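## Task

Place the foam block inside the drawer that stands open, then push that drawer fully closed. No cabinet should be shifted much from where it started. The robot must not tip over or finish leaning, or the attempt fails. Nothing counts as done if it stays in place only because the robot is holding it.

## Robot and tools

Robot: a Hello Robot Stretch 3 with one arm. It has a two-wheeled base (0.33 m long, 0.34 m wide), a lift that slides up a mast, and a telescoping arm that reaches out to the robot's right side. The base cannot move sideways, so to shift the gripper forward or back you drive the base. An on-the-spot turn pivots about the point midway between the drive wheels, 0.05 m behind the front edge. Folded and retracted, the wrist sweeps a 0.28 m radius when turning; an unfolded level gripper reaches beyond that. A loose object may occasionally get nudged by an outside push.

Frames: the base frame has its origin on the floor between the drive wheels, x forward, y left, z up. hand_pose is reported in this frame, located where the closed fingertips meet. The odometry frame is the base frame as it was at the start. Heading runs -3.142 to 3.142, positive to the left.

Tool execute_actions takes {"actions": [...]}, run in order. Each action is {"robot": ..., "steps": n, "until": ...}; steps are 1 to 450 control ticks at 30 per second (default 1). {"steps": n} alone just waits. "robot" is one command, a list of up to 8 commands run in sequence, or {"stop": true} which brakes everything and clears the queue. A command may contain:
- "base": exactly one of {"translate_m": d} (relative drive in metres, forward positive, |d| at most 1) or {"rotate_rad": d} (relative turn in radians, counter-clockwise/left positive, |d| at most 3.2). Both are offsets from where the base is when that command begins.
- "joints": absolute targets by name; unnamed joints keep their old targets. Ranges: lift_m 0 to 1.1 (arm height, m); arm_m 0 to 0.52 (extension, m); wrist_yaw_rad -1.345 to 4.42 (0 along the arm, positive toward the front, 3.0 folded over the base); wrist_pitch_rad -1.57 to 0.451 (negative tips fingers down); wrist_roll_rad -2.911 to 2.911; gripper_m -0.089 to 0.179 (larger is wider; the real fingertip gap is about 0.007 m smaller near closed and 0.025 m smaller fully open, zero under 0.007); head_pan_rad -3.953 to 1.73 (positive left, -1.57 looks along the arm); head_tilt_rad -1.53 to 0.419 (negative down).
- "contact_limits": {"arm_m": e}, effort percent 1 to 100 at which the arm motion halts; smaller is gentler, too small halts immediately.
- In a list, {"pause_s": s} waits up to 15 s.
Base and joint motions in one command start together and keep running across later actions and thinking time. A new command overrides at once and discards the rest of an older queue. A queued command starts only after every motion of the previous one ended "done" (off_target also passes for base and gripper); otherwise later commands are dropped. Any out-of-range value rejects the whole call.

"until" stops an action early. {"robot": {"status": "ended"}} fires when nothing is moving and no queue runs; {"any": {"status": "ended"}} fires when any one motion ends. Fields can be compared, e.g. {"lift_m": [">", 0.3]} or {"base_status": ["!=", "moving"]}. Statuses: moving, done, off_target (stuck short, may still push), contact_stop, time_out, stopped, not_commanded, torque_fault.

Tool zoom_image: {"camera": one of head_camera, nav_camera, wrist_camera, "region": [x0, y0, x1, y1]} in pixels of that camera's last image, top-left origin, at most 504x504. head_camera and nav_camera ride on the head (moved by pan/tilt); wrist_camera is on the gripper.

Tool finished_scene: {"scene": n} ends the current scene irreversibly and reports success; the next task then appears. Let every motion settle first, since a final brake may leave things short.

Results: base_status with progress in brackets (distance travelled by wheel count vs goal); joint_goals; joint_status; measured_speeds; refusals count, queue state and queue_left. on_its_own appears when the robot altered a goal itself, when a joint is slack or its servo off, and reports base lean of 3 degrees or more. base_tilt gives forward/right lean in degrees. motor_effort is percent per motor with a bracketed peak; readings are approximate. lidar_m lists 12 distances in 30-degree sectors, first straight ahead, counter-clockwise (4th left, 7th behind, 10th right), in a plane 0.17 m up. wrist_depth_mm and head_depth_mm are 7x7 median-depth grids. Lines starting "refused:" or "dropped:" explain rejected goals (indices from 0); "replaced:" just reports how a prior motion ended. Each result includes one image per camera.

Speed: the base is fast (0.30 m/s, 1.9 rad/s) only when stowed: lift_m under 0.30, arm_m under 0.03, wrist_yaw_rad over 2.54; otherwise 0.10 m/s and 0.63 rad/s.

Gripping: command gripper_m smaller than the object width; lower squeezes harder but a stall guard may weaken the grip. To let go, open at least 0.02 past the touch value. Neither reading nor "done" proves a grasp; check images.

Avoid collisions: fold or unfold the wrist only with lift_m 0.32 to 0.95, wrist_pitch_rad -0.4 and roll near 0; folded, the lift may go down to 0.25. If wrist_yaw_rad is below -0.4, keep pitch at -0.5 or lower.

Safety: pushing into something rigid with the gripper above about 0.45 m can tip the robot, more so on a second push or with a raised contact limit. Don't drive while holding, hooking or pushing something immovable, and beware snagging furniture, especially reversing. If tilted, reverse the last move in small steps, pull the gripper free, and lower lift_m to about 0.2. After contact_stop the arm or lift goes slack until recommanded. Wrist and head have no contact stop; sustained strain can shut a wrist servo off for 10 s (torque_fault). Avoid drops, slams, hard hits and heavy pushing, and don't shove the cabinets.

Each tool is called after "Emit:" in YAML: its name, and indented under it one key for each argument.

## Session

Emit:
execute_actions:
  actions: []

Scene clock: 0.00 s.
robot.base_odometry: x=+0.000 y=+0.000 heading=+0.000 (m, m, rad; robot's odometry frame)
robot.turned_by_wheels: +0.000 (rad since the last result)
robot.turned_by_imu: +0.000 (rad since the last result)
robot.base_tilt: forward=-0.4 right=+0.9 (deg)
robot.lidar_m: 1.13 1.91 1.71 1.71 2.01 2.16 1.57 2.53 2.62 2.42 1.85 1.12
robot.head_depth_mm: 1543 1527 1507 1495 1478 1003 993 / 1568 1561 1550 1532 1504 1024 1015 / 1605 1604 1583 1564 1549 1052 1037 / 1635 1638 1619 1600 1575 1071 1055 / 1639 1667 1651 1638 1619 1098 1082 / 1609 1720 1698 1678 1660 1127 1107 / 1599 1765 1743 1716 1692 1678 1663
robot.base_status: not_commanded
robot.joint_positions: lift_m=+0.473 arm_m=-0.002 wrist_yaw_rad=+2.866 wrist_pitch_rad=-0.403 wrist_roll_rad=+0.012 gripper_m=+0.037 head_pan_rad=-0.014 head_tilt_rad=-0.017
robot.joint_goals: lift_m=+0.473 arm_m=-0.002 wrist_yaw_rad=+2.866 wrist_pitch_rad=-0.403 wrist_roll_rad=+0.012 gripper_m=+0.037 head_pan_rad=-0.014 head_tilt_rad=-0.017
robot.joint_status: lift_m=not_commanded arm_m=not_commanded wrist_yaw_rad=not_commanded wrist_pitch_rad=not_commanded wrist_roll_rad=not_commanded gripper_m=not_commanded head_pan_rad=not_commanded head_tilt_rad=not_commanded
robot.measured_speeds: translate_m=+0.000 rotate_rad=+0.000 lift_m=+0.000 arm_m=+0.000 wrist_yaw_rad=+0.000 wrist_pitch_rad=+0.000 wrist_roll_rad=+0.000 head_pan_rad=+0.000 head_tilt_rad=+0.000
robot: refusals=0 queue=idle queue_left=0
robot.motor_effort: left_wheel=+1 right_wheel=+0 lift_m=+35 arm_m=+0 wrist_yaw_rad=-1 wrist_pitch_rad=+4 wrist_roll_rad=+0 gripper_m=-1 head_pan_rad=+1 head_tilt_rad=+1 (%)
robot.hand_pose: x=+0.0404 y=+0.0751 z=+0.4890 quat_wxyz=(+0.236, +0.709, +0.044, +0.663) (m; robot's base frame)
robot.wrist_depth_mm: - - - - - - - / - - - - - - - / - - - - - - - / - - - - - - - / 927 - 960 973 986 998 - / 761 - 799 789 818 806 812 / 645 651 652 674 666 677 690
pictures: head_camera (sideways: a quarter turn clockwise sets it upright), nav_camera (sideways: a quarter turn counterclockwise sets it upright), wrist_camera
Images, in order (width x height): head_camera 896x504, nav_camera 672x504, wrist_camera 644x364.

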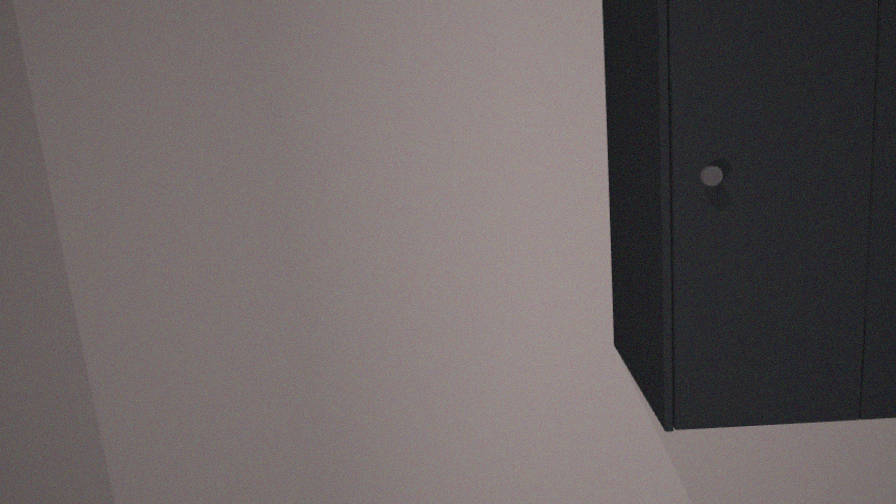

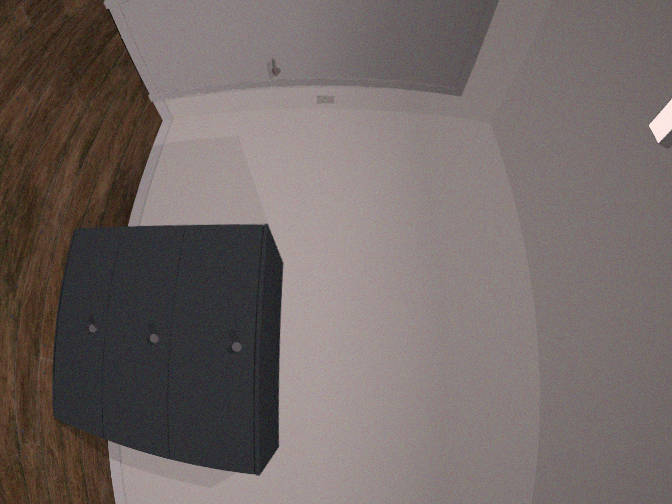

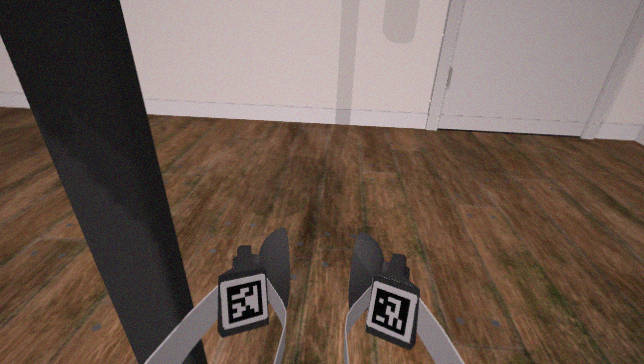

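Emit:
execute_actions:
  actions:
    - {"robot":{"joints":{"head_pan_rad":-1.5,"head_tilt_rad":-0.5}},"steps":450,"until":{"robot":{"status":"ended"}}}

Emit:
execute_actions:
  actions:
    - {"robot":{"joints":{"head_pan_rad":-3.0,"head_tilt_rad":-0.5}},"steps":450,"until":{"robot":{"status":"ended"}}}

Scene clock: 3.00 s.
robot.base_odometry: x=+0.000 y=+0.000 heading=+0.000 (m, m, rad; robot's odometry frame)
robot.turned_by_wheels: +0.000 (rad since the last result)
robot.turned_by_imu: +0.001 (rad since the last result)
robot.base_tilt: forward=-0.3 right=+0.9 (deg)
robot.lidar_m: 1.12 1.90 1.71 1.71 2.01 2.16 1.57 2.53 2.62 2.42 1.85 1.12
robot.head_depth_mm: 2478 2648 2853 3005 2194 1667 1342 / 2559 2732 2917 3105 2201 1673 1351 / 2614 2779 2962 2735 2208 1683 1351 / 2711 2892 2609 2614 2213 1683 1358 / 2740 2975 3221 3255 2223 1693 1362 / 2795 2993 3163 3086 2233 1692 1362 / 2488 2556 2644 2692 2250 1699 1360
robot.base_status: not_commanded
robot.joint_positions: lift_m=+0.473 arm_m=-0.002 wrist_yaw_rad=+2.866 wrist_pitch_rad=-0.403 wrist_roll_rad=+0.012 gripper_m=+0.037 head_pan_rad=-1.493 head_tilt_rad=-0.494
robot.joint_goals: lift_m=+0.473 arm_m=-0.002 wrist_yaw_rad=+2.866 wrist_pitch_rad=-0.403 wrist_roll_rad=+0.012 gripper_m=+0.037 head_pan_rad=-1.500 head_tilt_rad=-0.500
robot.joint_status: lift_m=not_commanded arm_m=not_commanded wrist_yaw_rad=not_commanded wrist_pitch_rad=not_commanded wrist_roll_rad=not_commanded gripper_m=not_commanded head_pan_rad=done head_tilt_rad=done
robot.measured_speeds: translate_m=+0.000 rotate_rad=+0.000 lift_m=+0.000 arm_m=+0.000 wrist_yaw_rad=+0.000 wrist_pitch_rad=+0.000 wrist_roll_rad=+0.000 head_pan_rad=+0.000 head_tilt_rad=+0.000
robot: refusals=0 queue=done queue_left=0
robot.motor_effort: left_wheel=+1(1) right_wheel=+0(0) lift_m=+35(35) arm_m=+0(0) wrist_yaw_rad=-1(0) wrist_pitch_rad=+4(4) wrist_roll_rad=+0(0) gripper_m=+0(1) head_pan_rad=-3(48) head_tilt_rad=-4(39) (%)
robot.hand_pose: x=+0.0404 y=+0.0751 z=+0.4890 quat_wxyz=(+0.236, +0.709, +0.044, +0.663) (m; robot's base frame)
robot.wrist_depth_mm: - - - - - - - / - - - - - - - / - - - - - - - / - - - - - - - / 916 - 969 965 979 993 - / 770 - 801 803 798 808 816 / 649 651 649 668 651 682 680
pictures: head_camera (sideways: a quarter turn clockwise sets it upright), nav_camera (sideways: a quarter turn counterclockwise sets it upright), wrist_camera
camera_calibration (this result's frames):
head_camera: T_world_to_cam=[[0.0522183, 0.400474, -0.914819, 1.20224], [0.998634, -0.02281, 0.0470171, -0.0709707], [-0.00203792, -0.916024, -0.401118, 0.471312], [0, 0, 0, 1]] pos_world=[0.00905536, -0.0513515, 1.29222]
nav_camera: T_world_to_cam=[[0.0656304, -0.443083, 0.894075, -1.12276], [-0.989841, -0.14216, 0.00220887, 0.0585419], [0.126123, -0.885137, -0.447912, 0.533707], [0, 0, 0, 1]] pos_world=[0.0643215, -0.0167492, 1.24275]
wrist_camera: T_world_to_cam=[[0.975554, -0.214685, 0.0469624, -0.0420216], [-0.0659153, -0.489706, -0.869392, 0.50884], [0.209644, 0.845043, -0.491885, 0.327169], [0, 0, 0, 1]] pos_world=[0.00594588, -0.0363112, 0.605284]
Images, in order (width x height): head_camera 896x504, nav_camera 672x504, wrist_camera 644x364.

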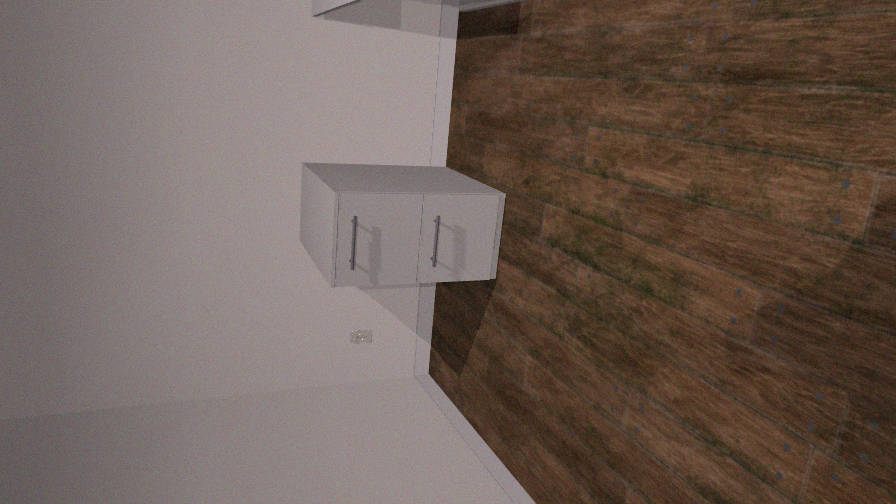

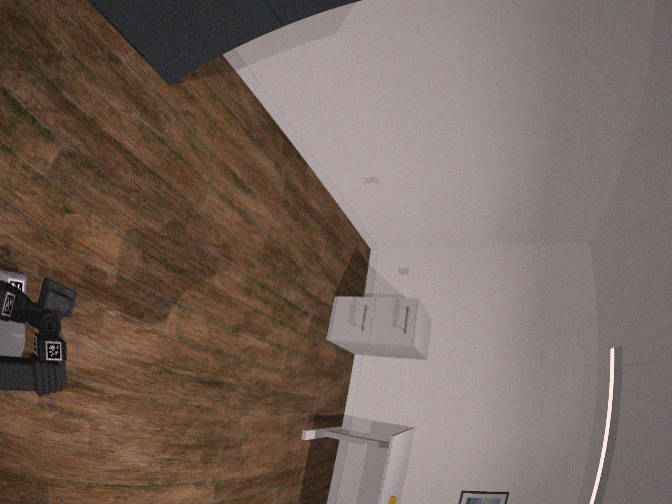

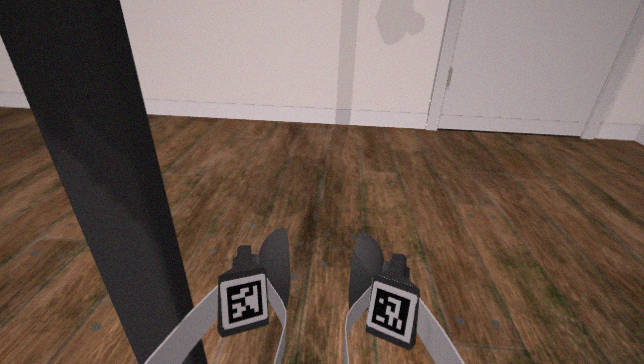

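Scene clock: 4.30 s.
robot.base_odometry: x=+0.000 y=+0.000 heading=+0.000 (m, m, rad; robot's odometry frame)
robot.turned_by_wheels: +0.000 (rad since the last result)
robot.turned_by_imu: +0.000 (rad since the last result)
robot.base_tilt: forward=-0.3 right=+0.9 (deg)
robot.lidar_m: 1.12 1.91 1.71 1.71 2.01 2.15 1.56 2.53 2.62 2.42 1.86 1.12
robot.head_depth_mm: 1739 1872 2009 2158 2195 1670 1342 / 1797 1924 2072 1862 1942 1670 1348 / 1854 2004 2161 1751 1709 1679 1352 / 1925 2071 2261 2037 1786 1679 1356 / 1993 2161 2346 2571 2144 1691 1357 / 2060 2249 2432 2675 2243 1695 1363 / 2150 2330 2551 2787 2248 1712 1364
robot.base_status: not_commanded
robot.joint_positions: lift_m=+0.473 arm_m=-0.002 wrist_yaw_rad=+2.866 wrist_pitch_rad=-0.403 wrist_roll_rad=+0.012 gripper_m=+0.037 head_pan_rad=-2.993 head_tilt_rad=-0.494
robot.joint_goals: lift_m=+0.473 arm_m=-0.002 wrist_yaw_rad=+2.866 wrist_pitch_rad=-0.403 wrist_roll_rad=+0.012 gripper_m=+0.037 head_pan_rad=-3.000 head_tilt_rad=-0.500
robot.joint_status: lift_m=not_commanded arm_m=not_commanded wrist_yaw_rad=not_commanded wrist_pitch_rad=not_commanded wrist_roll_rad=not_commanded gripper_m=not_commanded head_pan_rad=done head_tilt_rad=done
robot.measured_speeds: translate_m=+0.000 rotate_rad=+0.000 lift_m=+0.000 arm_m=+0.000 wrist_yaw_rad=+0.000 wrist_pitch_rad=+0.000 wrist_roll_rad=+0.000 head_pan_rad=+0.000 head_tilt_rad=+0.000
robot: refusals=0 queue=done queue_left=0
robot.motor_effort: left_wheel=+1(1) right_wheel=+0(0) lift_m=+35(35) arm_m=-1(0) wrist_yaw_rad=+0(1) wrist_pitch_rad=+4(3) wrist_roll_rad=+0(0) gripper_m=-1(1) head_pan_rad=-3(50) head_tilt_rad=-4(4) (%)
robot.hand_pose: x=+0.0404 y=+0.0751 z=+0.4890 quat_wxyz=(+0.236, +0.709, +0.044, +0.663) (m; robot's base frame)
robot.wrist_depth_mm: - - - - - - - / - - - - - - - / - - - - - - - / - - - - - - - / 933 - 965 983 989 993 - / 770 - 806 788 797 812 818 / 652 652 650 665 652 680 689
pictures: head_camera (sideways: a quarter turn clockwise sets it upright), nav_camera (sideways: a quarter turn counterclockwise sets it upright), wrist_camera
camera_calibration (this result's frames):
head_camera: T_world_to_cam=[[0.403379, -0.0237309, -0.914725, 1.19997], [0.0478666, -0.997748, 0.0469932, -0.0651399], [-0.91378, -0.0627409, -0.401335, 0.477156], [0, 0, 0, 1]] pos_world=[-0.0449116, -0.00657955, 1.29221]
nav_camera: T_world_to_cam=[[-0.437542, -0.0968356, 0.893969, -1.11955], [-0.211813, 0.977308, 0.00219354, 0.0538159], [-0.873895, -0.188395, -0.448124, 0.540082], [0, 0, 0, 1]] pos_world=[-0.00647546, -0.0592582, 1.24275]
wrist_camera: T_world_to_cam=[[0.975554, -0.214685, 0.0469623, -0.0420216], [-0.0659154, -0.489706, -0.869392, 0.50884], [0.209644, 0.845043, -0.491885, 0.327169], [0, 0, 0, 1]] pos_world=[0.00594588, -0.0363112, 0.605284]
Images, in order (width x height): head_camera 896x504, nav_camera 672x504, wrist_camera 644x364.

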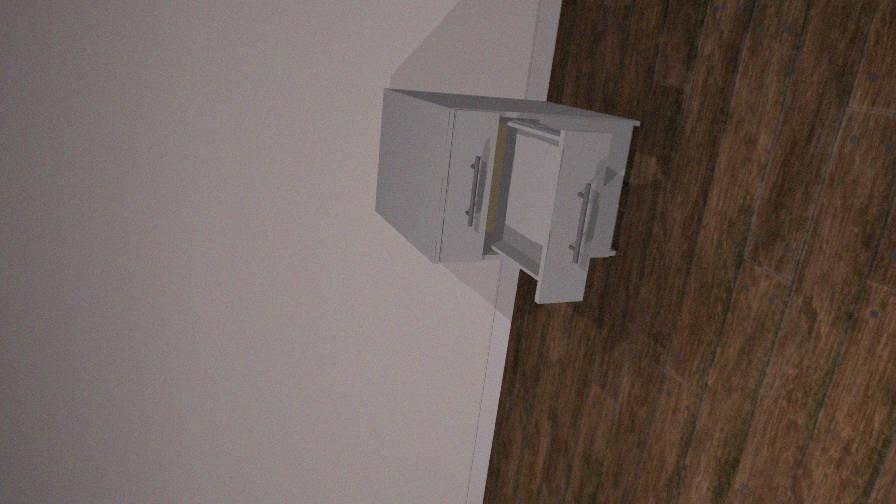

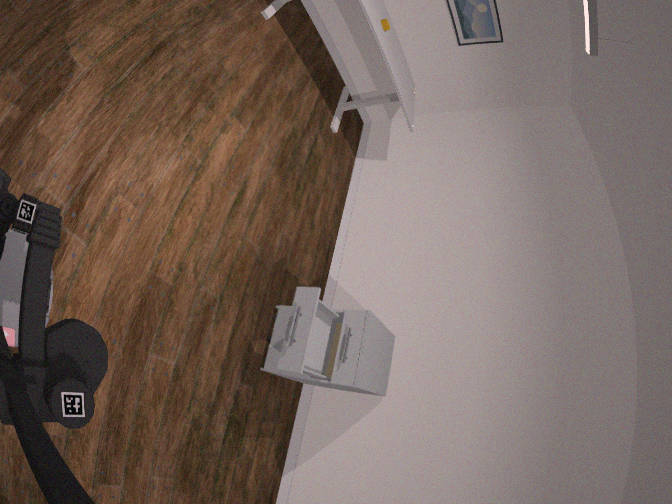

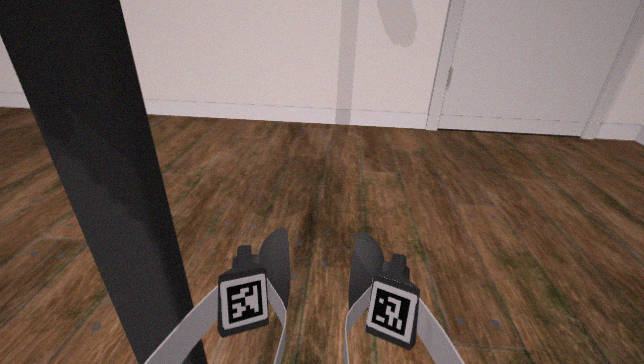

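Emit:
execute_actions:
  actions:
    - {"robot":{"joints":{"head_pan_rad":-2.1,"head_tilt_rad":-0.4,"lift_m":0.26,"wrist_yaw_rad":3.0}},"steps":450,"until":{"robot":{"status":"ended"}}}

Scene clock: 8.47 s.
robot.base_odometry: x=+0.000 y=+0.000 heading=+0.000 (m, m, rad; robot's odometry frame)
robot.turned_by_wheels: +0.000 (rad since the last result)
robot.turned_by_imu: +0.001 (rad since the last result)
robot.base_tilt: forward=-0.4 right=+0.9 (deg)
robot.lidar_m: 1.12 1.90 1.71 1.71 2.00 2.16 1.56 2.53 2.62 2.42 1.86 1.12
robot.head_depth_mm: 2977 3126 3214 3334 2505 1827 1430 / 3052 3187 3352 3407 2486 1832 1437 / 2871 3105 3219 3469 2524 1835 1444 / 2804 2935 3106 3312 2557 1845 1452 / 2705 2862 2989 3168 2565 1858 1455 / 2620 2726 2896 3031 2596 1871 1466 / 2506 2665 2814 2975 2609 1880 1469
robot.base_status: not_commanded
robot.joint_positions: lift_m=+0.260 arm_m=-0.002 wrist_yaw_rad=+2.998 wrist_pitch_rad=-0.404 wrist_roll_rad=+0.012 gripper_m=+0.037 head_pan_rad=-2.107 head_tilt_rad=-0.409
robot.joint_goals: lift_m=+0.260 arm_m=-0.002 wrist_yaw_rad=+3.000 wrist_pitch_rad=-0.404 wrist_roll_rad=+0.012 gripper_m=+0.037 head_pan_rad=-2.100 head_tilt_rad=-0.400
robot.joint_status: lift_m=done arm_m=not_commanded wrist_yaw_rad=done wrist_pitch_rad=not_commanded wrist_roll_rad=not_commanded gripper_m=not_commanded head_pan_rad=done head_tilt_rad=done
robot.measured_speeds: translate_m=+0.000 rotate_rad=+0.000 lift_m=+0.000 arm_m=+0.000 wrist_yaw_rad=+0.000 wrist_pitch_rad=+0.000 wrist_roll_rad=+0.000 head_pan_rad=+0.000 head_tilt_rad=+0.000
robot: refusals=0 queue=done queue_left=0
robot.motor_effort: left_wheel=+1(1) right_wheel=-1(1) lift_m=+31(34) arm_m=+0(0) wrist_yaw_rad=+0(2) wrist_pitch_rad=+4(4) wrist_roll_rad=+0(0) gripper_m=+0(1) head_pan_rad=+4(49) head_tilt_rad=+5(19) (%)
robot.hand_pose: x=+0.0110 y=+0.0812 z=+0.2759 quat_wxyz=(+0.192, +0.705, +0.091, +0.677) (m; robot's base frame)
robot.wrist_depth_mm: - - - - - - - / - - - - - - - / - - - - - - - / 763 776 799 802 828 832 848 / 602 610 651 632 636 644 653 / 494 500 - 532 521 524 527 / 445 - - - 424 441 447
pictures: head_camera (sideways: a quarter turn clockwise sets it upright), nav_camera (sideways: a quarter turn counterclockwise sets it upright), wrist_camera
camera_calibration (this result's frames):
head_camera: T_world_to_cam=[[0.233237, 0.229373, -0.944981, 1.2405], [0.805085, -0.59057, 0.0553609, -0.0806585], [-0.545379, -0.773702, -0.322408, 0.372194], [0, 0, 0, 1]] pos_world=[-0.0214081, -0.0442054, 1.29672]
nav_camera: T_world_to_cam=[[-0.162303, -0.333474, 0.928683, -1.16652], [-0.890566, 0.454789, 0.00766504, 0.0508325], [-0.424911, -0.82581, -0.370794, 0.436714], [0, 0, 0, 1]] pos_world=[0.0415037, -0.0514803, 1.24487]
wrist_camera: T_world_to_cam=[[0.995372, -0.0838901, 0.0468769, -0.0129211], [-0.000838928, -0.495366, -0.868684, 0.324197], [0.0960952, 0.864624, -0.493143, 0.223396], [0, 0, 0, 1]] pos_world=[-0.00833401, -0.0336417, 0.392397]
Images, in order (width x height): head_camera 896x504, nav_camera 672x504, wrist_camera 644x364.

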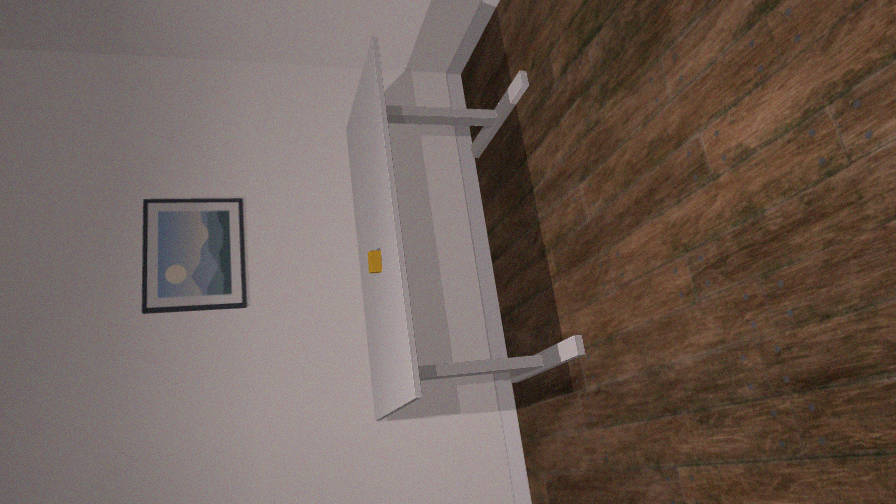

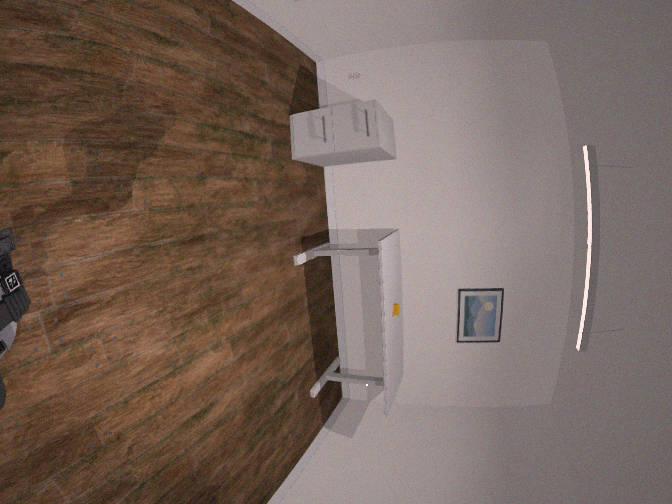

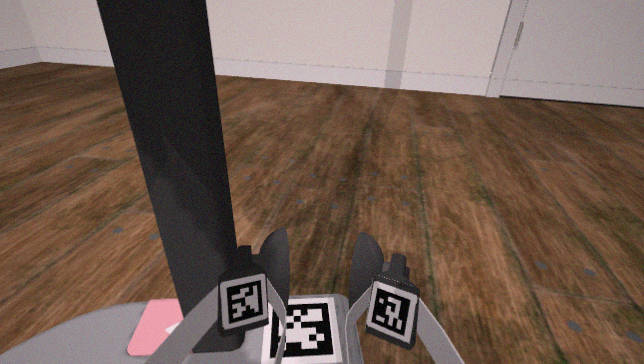

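Emit:
execute_actions:
  actions:
    - {"robot":[{"base":{"rotate_rad":0.873}},{"base":{"translate_m":-1.0}},{"base":{"translate_m":-0.95}},{"base":{"rotate_rad":-1.19},"joints":{"head_pan_rad":-1.57,"head_tilt_rad":-0.8}},{"joints":{"lift_m":0.85}}],"steps":450,"until":{"robot":{"status":"ended"}}}

Scene clock: 31.97 s.
robot.base_odometry: x=-1.253 y=-1.494 heading=-0.317 (m, m, rad; robot's odometry frame)
robot.turned_by_wheels: -0.317 (rad since the last result)
robot.turned_by_imu: -0.304 (rad since the last result)
robot.base_tilt: forward=-0.4 right=+0.9 (deg)
robot.lidar_m: 2.41 2.41 2.65 3.51 1.44 1.43 1.37 1.41 1.14 1.28 0.91 1.38
robot.head_depth_mm: 1117 1268 1152 874 1481 1345 1151 / 1105 1252 1143 873 766 1341 1151 / 1094 1234 1143 870 765 1341 1151 / 1075 1215 1139 870 743 1341 1149 / 1063 1201 1141 870 743 1334 1148 / 1046 1180 1134 867 719 1342 1151 / 1037 1166 1137 866 721 1303 1148
robot.base_status: done (rotate_rad -1.1899 of -1.1900)
robot.joint_positions: lift_m=+0.395 arm_m=-0.002 wrist_yaw_rad=+2.999 wrist_pitch_rad=-0.404 wrist_roll_rad=+0.012 gripper_m=+0.037 head_pan_rad=-1.577 head_tilt_rad=-0.791
robot.joint_goals: lift_m=+0.850 arm_m=-0.002 wrist_yaw_rad=+3.000 wrist_pitch_rad=-0.404 wrist_roll_rad=+0.012 gripper_m=+0.037 head_pan_rad=-1.570 head_tilt_rad=-0.800
robot.joint_status: lift_m=moving arm_m=not_commanded wrist_yaw_rad=done wrist_pitch_rad=not_commanded wrist_roll_rad=not_commanded gripper_m=not_commanded head_pan_rad=done head_tilt_rad=done
robot.measured_speeds: translate_m=+0.000 rotate_rad=+0.000 lift_m=+0.110 arm_m=+0.000 wrist_yaw_rad=+0.000 wrist_pitch_rad=+0.000 wrist_roll_rad=+0.000 head_pan_rad=+0.000 head_tilt_rad=+0.000
robot: refusals=0 queue=running queue_left=0
robot.motor_effort: left_wheel=+3(10) right_wheel=-3(12) lift_m=+39(40) arm_m=+0(1) wrist_yaw_rad=+0(1) wrist_pitch_rad=+4(4) wrist_roll_rad=+0(0) gripper_m=+1(0) head_pan_rad=+4(38) head_tilt_rad=-6(38) (%)
robot.hand_pose: x=+0.0109 y=+0.0812 z=+0.4107 quat_wxyz=(+0.192, +0.705, +0.091, +0.677) (m; robot's base frame)
robot.wrist_depth_mm: - - - - - - - / - - - - - - - / - - - - - - - / - - - - - - - / 811 817 870 844 875 871 876 / 671 672 - 690 704 702 716 / 562 573 558 580 569 593 593
pictures: head_camera (sideways: a quarter turn clockwise sets it upright), nav_camera (sideways: a quarter turn counterclockwise sets it upright), wrist_camera
camera_calibration (this result's frames):
head_camera: T_world_to_cam=[[0.0872088, 0.645055, -0.759143, 0.999028], [0.993128, -0.115995, 0.0155263, -0.0299274], [-0.0780412, -0.755281, -0.650738, 0.796549], [0, 0, 0, 1]] pos_world=[0.00476139, -0.0462812, 1.27721]
nav_camera: T_world_to_cam=[[0.0266937, -0.689085, 0.724189, -0.901033], [-0.998273, -0.0563065, -0.0167806, 0.0833127], [0.0523398, -0.72249, -0.689397, 0.848322], [0, 0, 0, 1]] pos_world=[0.0628197, -0.00329216, 1.23875]
wrist_camera: T_world_to_cam=[[0.995438, -0.0831149, 0.0468544, -0.0191223], [-0.000508607, -0.495691, -0.868499, 0.441234], [0.0954105, 0.864513, -0.493472, 0.290081], [0, 0, 0, 1]] pos_world=[-0.0084173, -0.0336524, 0.527254]
Images, in order (width x height): head_camera 896x504, nav_camera 672x504, wrist_camera 644x364.

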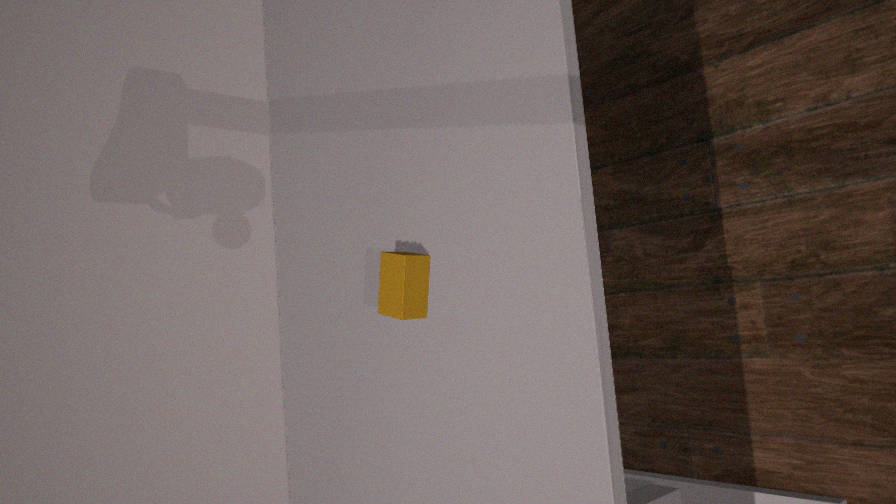

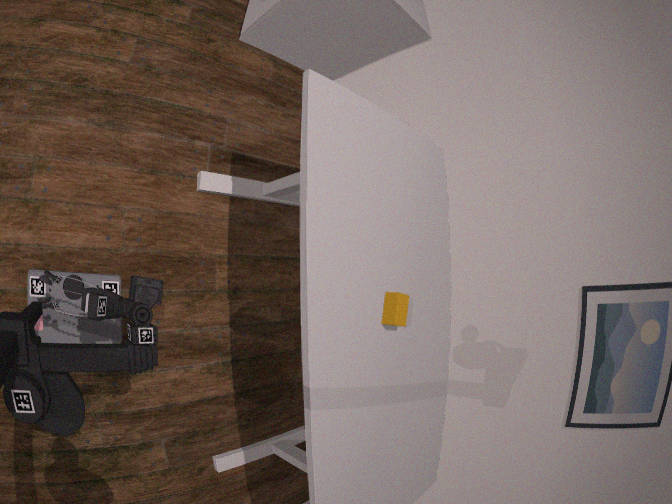

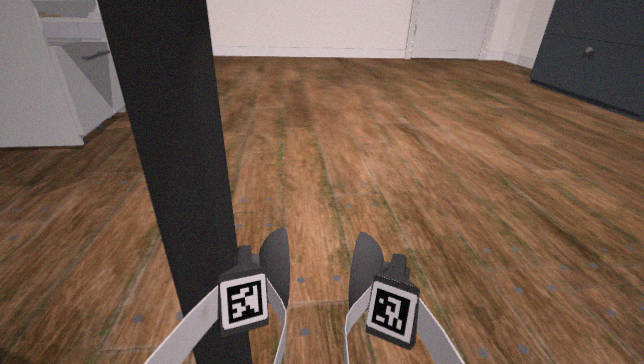

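Emit:
execute_actions:
  actions:
    - {"robot":[{"joints":{"lift_m":0.88,"wrist_yaw_rad":0.0,"gripper_m":0.17}},{"joints":{"wrist_pitch_rad":-0.8,"arm_m":0.3}}],"steps":450,"until":{"robot":{"status":"ended"}}}

Scene clock: 44.57 s.
robot.base_odometry: x=-1.253 y=-1.494 heading=-0.317 (m, m, rad; robot's odometry frame)
robot.turned_by_wheels: +0.000 (rad since the last result)
robot.turned_by_imu: +0.003 (rad since the last result)
robot.base_tilt: forward=-0.4 right=+0.9 (deg)
robot.lidar_m: 2.41 2.42 2.65 3.51 1.45 1.43 1.37 1.41 1.14 1.29 0.91 1.38
robot.head_depth_mm: 1117 1265 1150 - - 1313 1134 / 1106 1249 1258 - 1478 1340 1154 / 1091 1233 - 841 766 1340 1152 / 1078 1215 - 814 744 1340 1153 / 1065 1194 1163 840 742 1341 1148 / 1047 1181 1139 869 722 1337 1150 / 1035 1161 1135 869 720 1301 1150
robot.base_status: done (rotate_rad -1.1899 of -1.1900)
robot.joint_positions: lift_m=+0.880 arm_m=+0.300 wrist_yaw_rad=+0.000 wrist_pitch_rad=-0.810 wrist_roll_rad=+0.012 gripper_m=+0.170 head_pan_rad=-1.577 head_tilt_rad=-0.791
robot.joint_goals: lift_m=+0.880 arm_m=+0.300 wrist_yaw_rad=+0.000 wrist_pitch_rad=-0.800 wrist_roll_rad=+0.012 gripper_m=+0.170 head_pan_rad=-1.570 head_tilt_rad=-0.800
robot.joint_status: lift_m=done arm_m=done wrist_yaw_rad=done wrist_pitch_rad=done wrist_roll_rad=not_commanded gripper_m=done head_pan_rad=done head_tilt_rad=done
robot.measured_speeds: translate_m=+0.000 rotate_rad=+0.000 lift_m=+0.000 arm_m=+0.000 wrist_yaw_rad=+0.000 wrist_pitch_rad=+0.000 wrist_roll_rad=+0.000 head_pan_rad=+0.000 head_tilt_rad=+0.000
robot: refusals=0 queue=done queue_left=0
robot.motor_effort: left_wheel=+3(3) right_wheel=-3(3) lift_m=+38(39) arm_m=+4(4) wrist_yaw_rad=-1(2) wrist_pitch_rad=+2(4) wrist_roll_rad=+0(0) gripper_m=+1(84) head_pan_rad=+3(3) head_tilt_rad=-6(6) (%)
robot.hand_pose: x=-0.0215 y=-0.6039 z=+0.8164 quat_wxyz=(+0.646, +0.277, -0.653, -0.280) (m; robot's base frame)
robot.wrist_depth_mm: 493 490 495 497 503 504 513 / 408 417 416 417 421 424 424 / 353 355 358 303 355 362 363 / 312 311 315 316 316 318 319 / 278 285 280 280 283 283 284 / 255 251 253 252 255 258 256 / - 229 231 230 231 232 233
pictures: head_camera (sideways: a quarter turn clockwise sets it upright), nav_camera (sideways: a quarter turn counterclockwise sets it upright), wrist_camera
camera_calibration (this result's frames):
head_camera: T_world_to_cam=[[0.0872084, 0.645055, -0.759143, 0.999028], [0.993129, -0.115994, 0.0155263, -0.0299275], [-0.0780407, -0.755281, -0.650738, 0.796549], [0, 0, 0, 1]] pos_world=[0.00476142, -0.0462812, 1.27721]
nav_camera: T_world_to_cam=[[0.0266941, -0.689084, 0.724189, -0.901033], [-0.998272, -0.0563071, -0.0167806, 0.0833127], [0.0523402, -0.72249, -0.689397, 0.848322], [0, 0, 0, 1]] pos_world=[0.0628197, -0.00329214, 1.23875]
wrist_camera: T_world_to_cam=[[-0.997142, -0.0729024, 0.0198191, -0.0774726], [-0.0700226, 0.793355, -0.604719, 1.0156], [0.0283619, -0.604379, -0.796192, 0.444246], [0, 0, 0, 1]] pos_world=[-0.0187361, -0.542884, 0.969392]
Images, in order (width x height): head_camera 896x504, nav_camera 672x504, wrist_camera 644x364.

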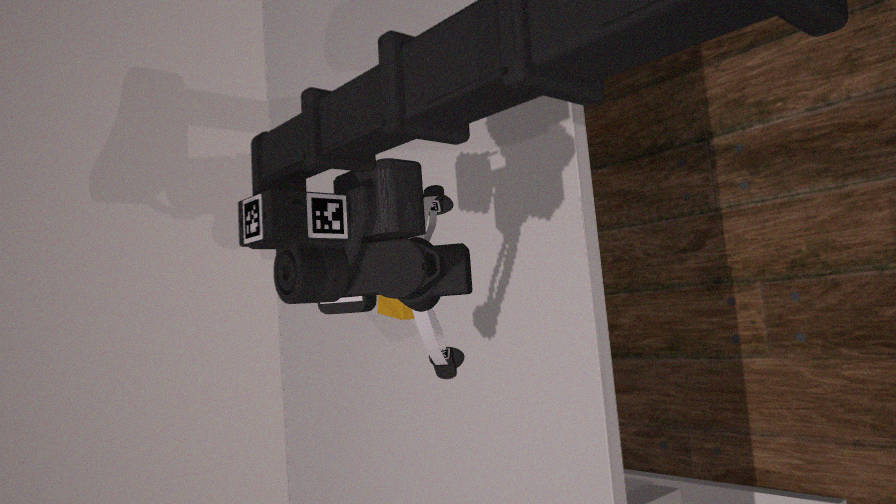

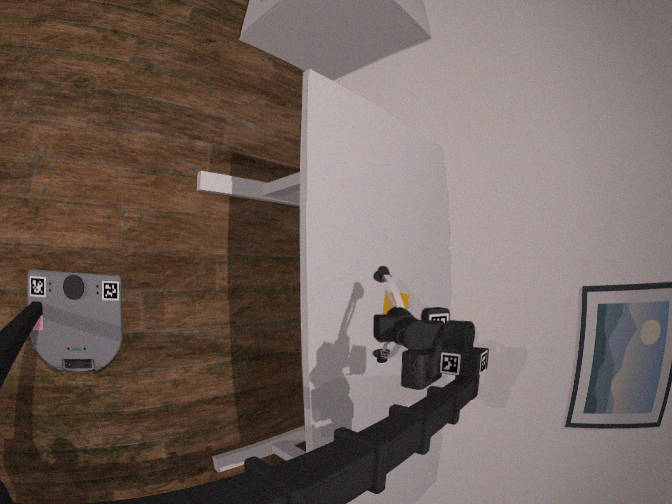

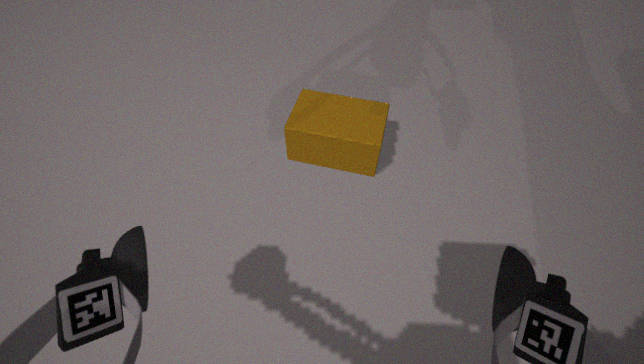

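Emit:
execute_actions:
  actions:
    - {"robot":[{"joints":{"arm_m":0.48}},{"joints":{"lift_m":0.815}}],"steps":450,"until":{"robot":{"status":"ended"}}}

Scene clock: 53.17 s.
robot.base_odometry: x=-1.253 y=-1.494 heading=-0.317 (m, m, rad; robot's odometry frame)
robot.turned_by_wheels: +0.000 (rad since the last result)
robot.turned_by_imu: +0.002 (rad since the last result)
robot.base_tilt: forward=-0.4 right=+0.9 (deg)
robot.lidar_m: 2.41 2.41 2.64 3.50 1.44 1.43 1.37 1.41 1.15 1.28 0.91 1.38
robot.head_depth_mm: 1117 1275 1143 870 766 - - / 1103 1252 1146 - - 1311 1151 / 1089 1229 - 840 765 1341 1157 / 1075 1208 - 869 743 1340 1151 / 1066 1197 1139 866 742 1339 1152 / 1049 1181 1136 864 720 1342 1154 / 1036 1164 1137 865 719 1305 1151
robot.base_status: done (rotate_rad -1.1899 of -1.1900)
robot.joint_positions: lift_m=+0.815 arm_m=+0.480 wrist_yaw_rad=+0.000 wrist_pitch_rad=-0.810 wrist_roll_rad=+0.012 gripper_m=+0.170 head_pan_rad=-1.577 head_tilt_rad=-0.791
robot.joint_goals: lift_m=+0.815 arm_m=+0.480 wrist_yaw_rad=+0.000 wrist_pitch_rad=-0.800 wrist_roll_rad=+0.012 gripper_m=+0.170 head_pan_rad=-1.570 head_tilt_rad=-0.800
robot.joint_status: lift_m=done arm_m=done wrist_yaw_rad=done wrist_pitch_rad=done wrist_roll_rad=not_commanded gripper_m=done head_pan_rad=done head_tilt_rad=done
robot.measured_speeds: translate_m=+0.000 rotate_rad=+0.000 lift_m=+0.000 arm_m=+0.000 wrist_yaw_rad=+0.000 wrist_pitch_rad=+0.000 wrist_roll_rad=+0.000 head_pan_rad=+0.000 head_tilt_rad=+0.000
robot: refusals=0 queue=done queue_left=0
robot.motor_effort: left_wheel=+3(3) right_wheel=-3(3) lift_m=+31(39) arm_m=+3(4) wrist_yaw_rad=+0(1) wrist_pitch_rad=+2(2) wrist_roll_rad=+0(0) gripper_m=-1(0) head_pan_rad=+4(3) head_tilt_rad=-6(6) (%)
robot.hand_pose: x=-0.0215 y=-0.7838 z=+0.7516 quat_wxyz=(+0.646, +0.277, -0.653, -0.281) (m; robot's base frame)
robot.wrist_depth_mm: 359 361 366 366 369 373 376 / 303 303 306 309 308 311 313 / 261 262 264 265 267 266 270 / 229 231 232 232 232 235 236 / 205 210 202 157 205 209 209 / - 186 144 141 145 190 189 / - 169 165 133 132 171 172
pictures: head_camera (sideways: a quarter turn clockwise sets it upright), nav_camera (sideways: a quarter turn counterclockwise sets it upright), wrist_camera
camera_calibration (this result's frames):
head_camera: T_world_to_cam=[[0.0872083, 0.645055, -0.759143, 0.999028], [0.993129, -0.115994, 0.0155263, -0.0299274], [-0.0780406, -0.755281, -0.650738, 0.796549], [0, 0, 0, 1]] pos_world=[0.00476143, -0.0462812, 1.27721]
nav_camera: T_world_to_cam=[[0.0266943, -0.689085, 0.724189, -0.901033], [-0.998272, -0.0563073, -0.0167806, 0.0833127], [0.0523404, -0.72249, -0.689397, 0.848322], [0, 0, 0, 1]] pos_world=[0.0628197, -0.00329211, 1.23875]
wrist_camera: T_world_to_cam=[[-0.997147, -0.0728502, 0.019784, -0.0892456], [-0.0699735, 0.793652, -0.604334, 1.11906], [0.0283243, -0.603994, -0.796485, 0.284419], [0, 0, 0, 1]] pos_world=[-0.0187422, -0.722861, 0.904589]
Images, in order (width x height): head_camera 896x504, nav_camera 672x504, wrist_camera 644x364.

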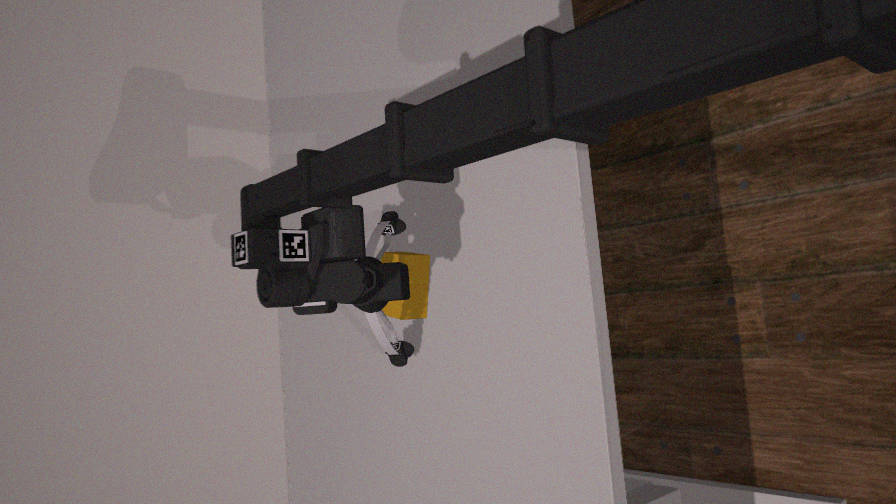

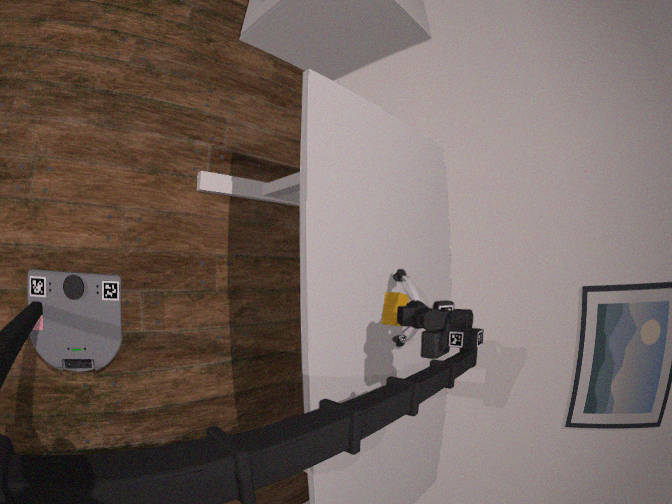

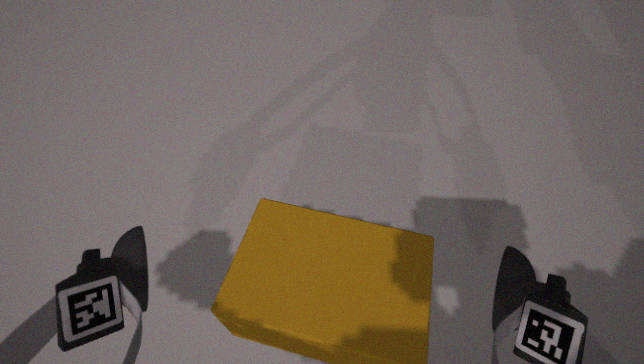

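Emit:
execute_actions:
  actions:
    - {"robot":[{"joints":{"lift_m":0.801}},{"joints":{"gripper_m":0.06}}],"steps":450,"until":{"robot":{"status":"ended"}}}

Scene clock: 57.57 s.
robot.base_odometry: x=-1.253 y=-1.494 heading=-0.317 (m, m, rad; robot's odometry frame)
robot.turned_by_wheels: +0.000 (rad since the last result)
robot.turned_by_imu: +0.001 (rad since the last result)
robot.base_tilt: forward=-0.4 right=+0.9 (deg)
robot.lidar_m: 2.41 2.41 2.65 3.51 1.45 1.43 1.37 1.41 1.15 1.28 0.91 1.38
robot.head_depth_mm: 1117 1266 1146 871 768 - - / 1103 1251 1144 902 - 1314 1153 / 1094 1232 1251 842 765 1345 1151 / 1075 1209 - 839 744 1336 1150 / 1066 1199 1163 854 743 1340 1147 / 1048 1182 1139 868 720 1340 1147 / 1039 1165 1134 864 721 1310 1152
robot.base_status: done (rotate_rad -1.1897 of -1.1900)
robot.joint_positions: lift_m=+0.801 arm_m=+0.480 wrist_yaw_rad=+0.005 wrist_pitch_rad=-0.802 wrist_roll_rad=+0.012 gripper_m=+0.061 head_pan_rad=-1.577 head_tilt_rad=-0.791
robot.joint_goals: lift_m=+0.801 arm_m=+0.480 wrist_yaw_rad=+0.000 wrist_pitch_rad=-0.800 wrist_roll_rad=+0.012 gripper_m=+0.060 head_pan_rad=-1.570 head_tilt_rad=-0.800
robot.joint_status: lift_m=done arm_m=done wrist_yaw_rad=done wrist_pitch_rad=done wrist_roll_rad=not_commanded gripper_m=done head_pan_rad=done head_tilt_rad=done
robot.measured_speeds: translate_m=+0.000 rotate_rad=+0.000 lift_m=+0.000 arm_m=+0.000 wrist_yaw_rad=+0.000 wrist_pitch_rad=+0.000 wrist_roll_rad=+0.000 head_pan_rad=+0.000 head_tilt_rad=+0.000
robot: refusals=0 queue=done queue_left=0
robot.motor_effort: left_wheel=+5(5) right_wheel=-7(7) lift_m=+31(32) arm_m=+3(4) wrist_yaw_rad=-4(3) wrist_pitch_rad=+0(2) wrist_roll_rad=+0(0) gripper_m=-22(97) head_pan_rad=+4(3) head_tilt_rad=-6(6) (%)
robot.hand_pose: x=-0.0207 y=-0.7855 z=+0.7389 quat_wxyz=(+0.648, +0.276, -0.654, -0.276) (m; robot's base frame)
robot.wrist_depth_mm: 344 346 347 348 351 357 358 / 286 289 290 290 292 295 296 / 246 247 248 249 251 251 254 / 216 217 217 218 219 220 221 / 193 192 145 143 146 196 197 / 173 177 128 129 129 176 176 / 160 155 153 122 120 161 160
pictures: head_camera (sideways: a quarter turn clockwise sets it upright), nav_camera (sideways: a quarter turn counterclockwise sets it upright), wrist_camera
camera_calibration (this result's frames):
head_camera: T_world_to_cam=[[0.0872084, 0.645055, -0.759143, 0.999028], [0.993129, -0.115994, 0.0155263, -0.0299275], [-0.0780407, -0.755281, -0.650738, 0.796549], [0, 0, 0, 1]] pos_world=[0.00476142, -0.0462812, 1.27721]
nav_camera: T_world_to_cam=[[0.0266942, -0.689085, 0.724189, -0.901033], [-0.998272, -0.0563072, -0.0167806, 0.0833127], [0.0523403, -0.72249, -0.689397, 0.848322], [0, 0, 0, 1]] pos_world=[0.0628197, -0.00329212, 1.23875]
wrist_camera: T_world_to_cam=[[-0.996802, -0.0773456, 0.0200675, -0.0920469], [-0.0734591, 0.788176, -0.611051, 1.11341], [0.0314454, -0.610571, -0.791337, 0.264381], [0, 0, 0, 1]] pos_world=[-0.0182758, -0.723261, 0.891414]
Images, in order (width x height): head_camera 896x504, nav_camera 672x504, wrist_camera 644x364.

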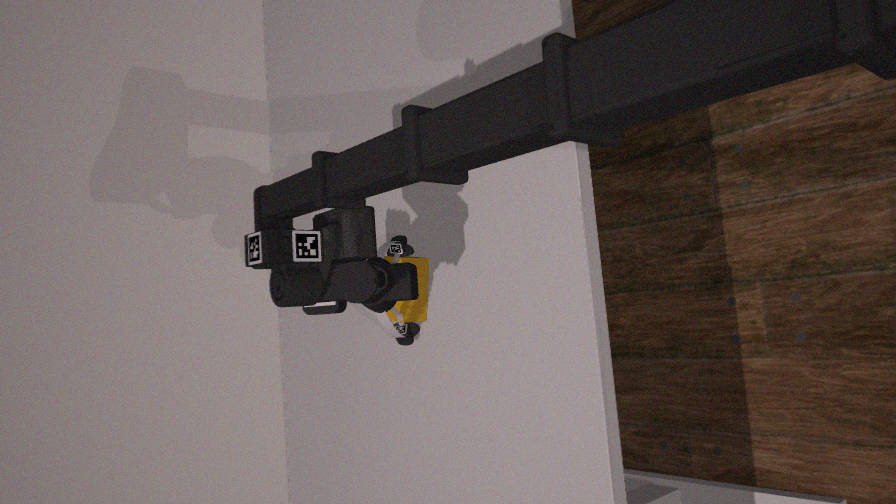

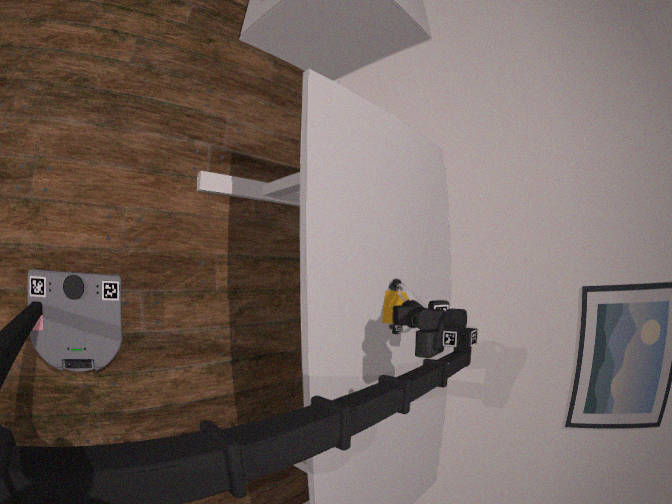

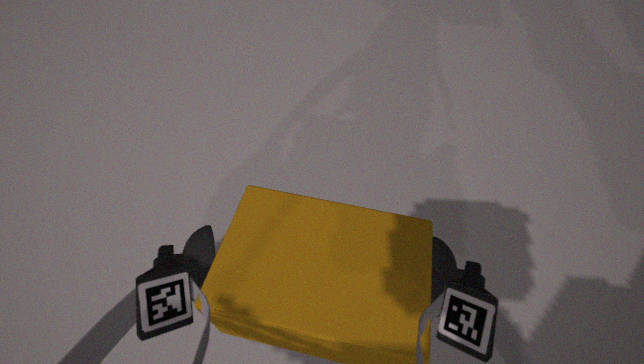

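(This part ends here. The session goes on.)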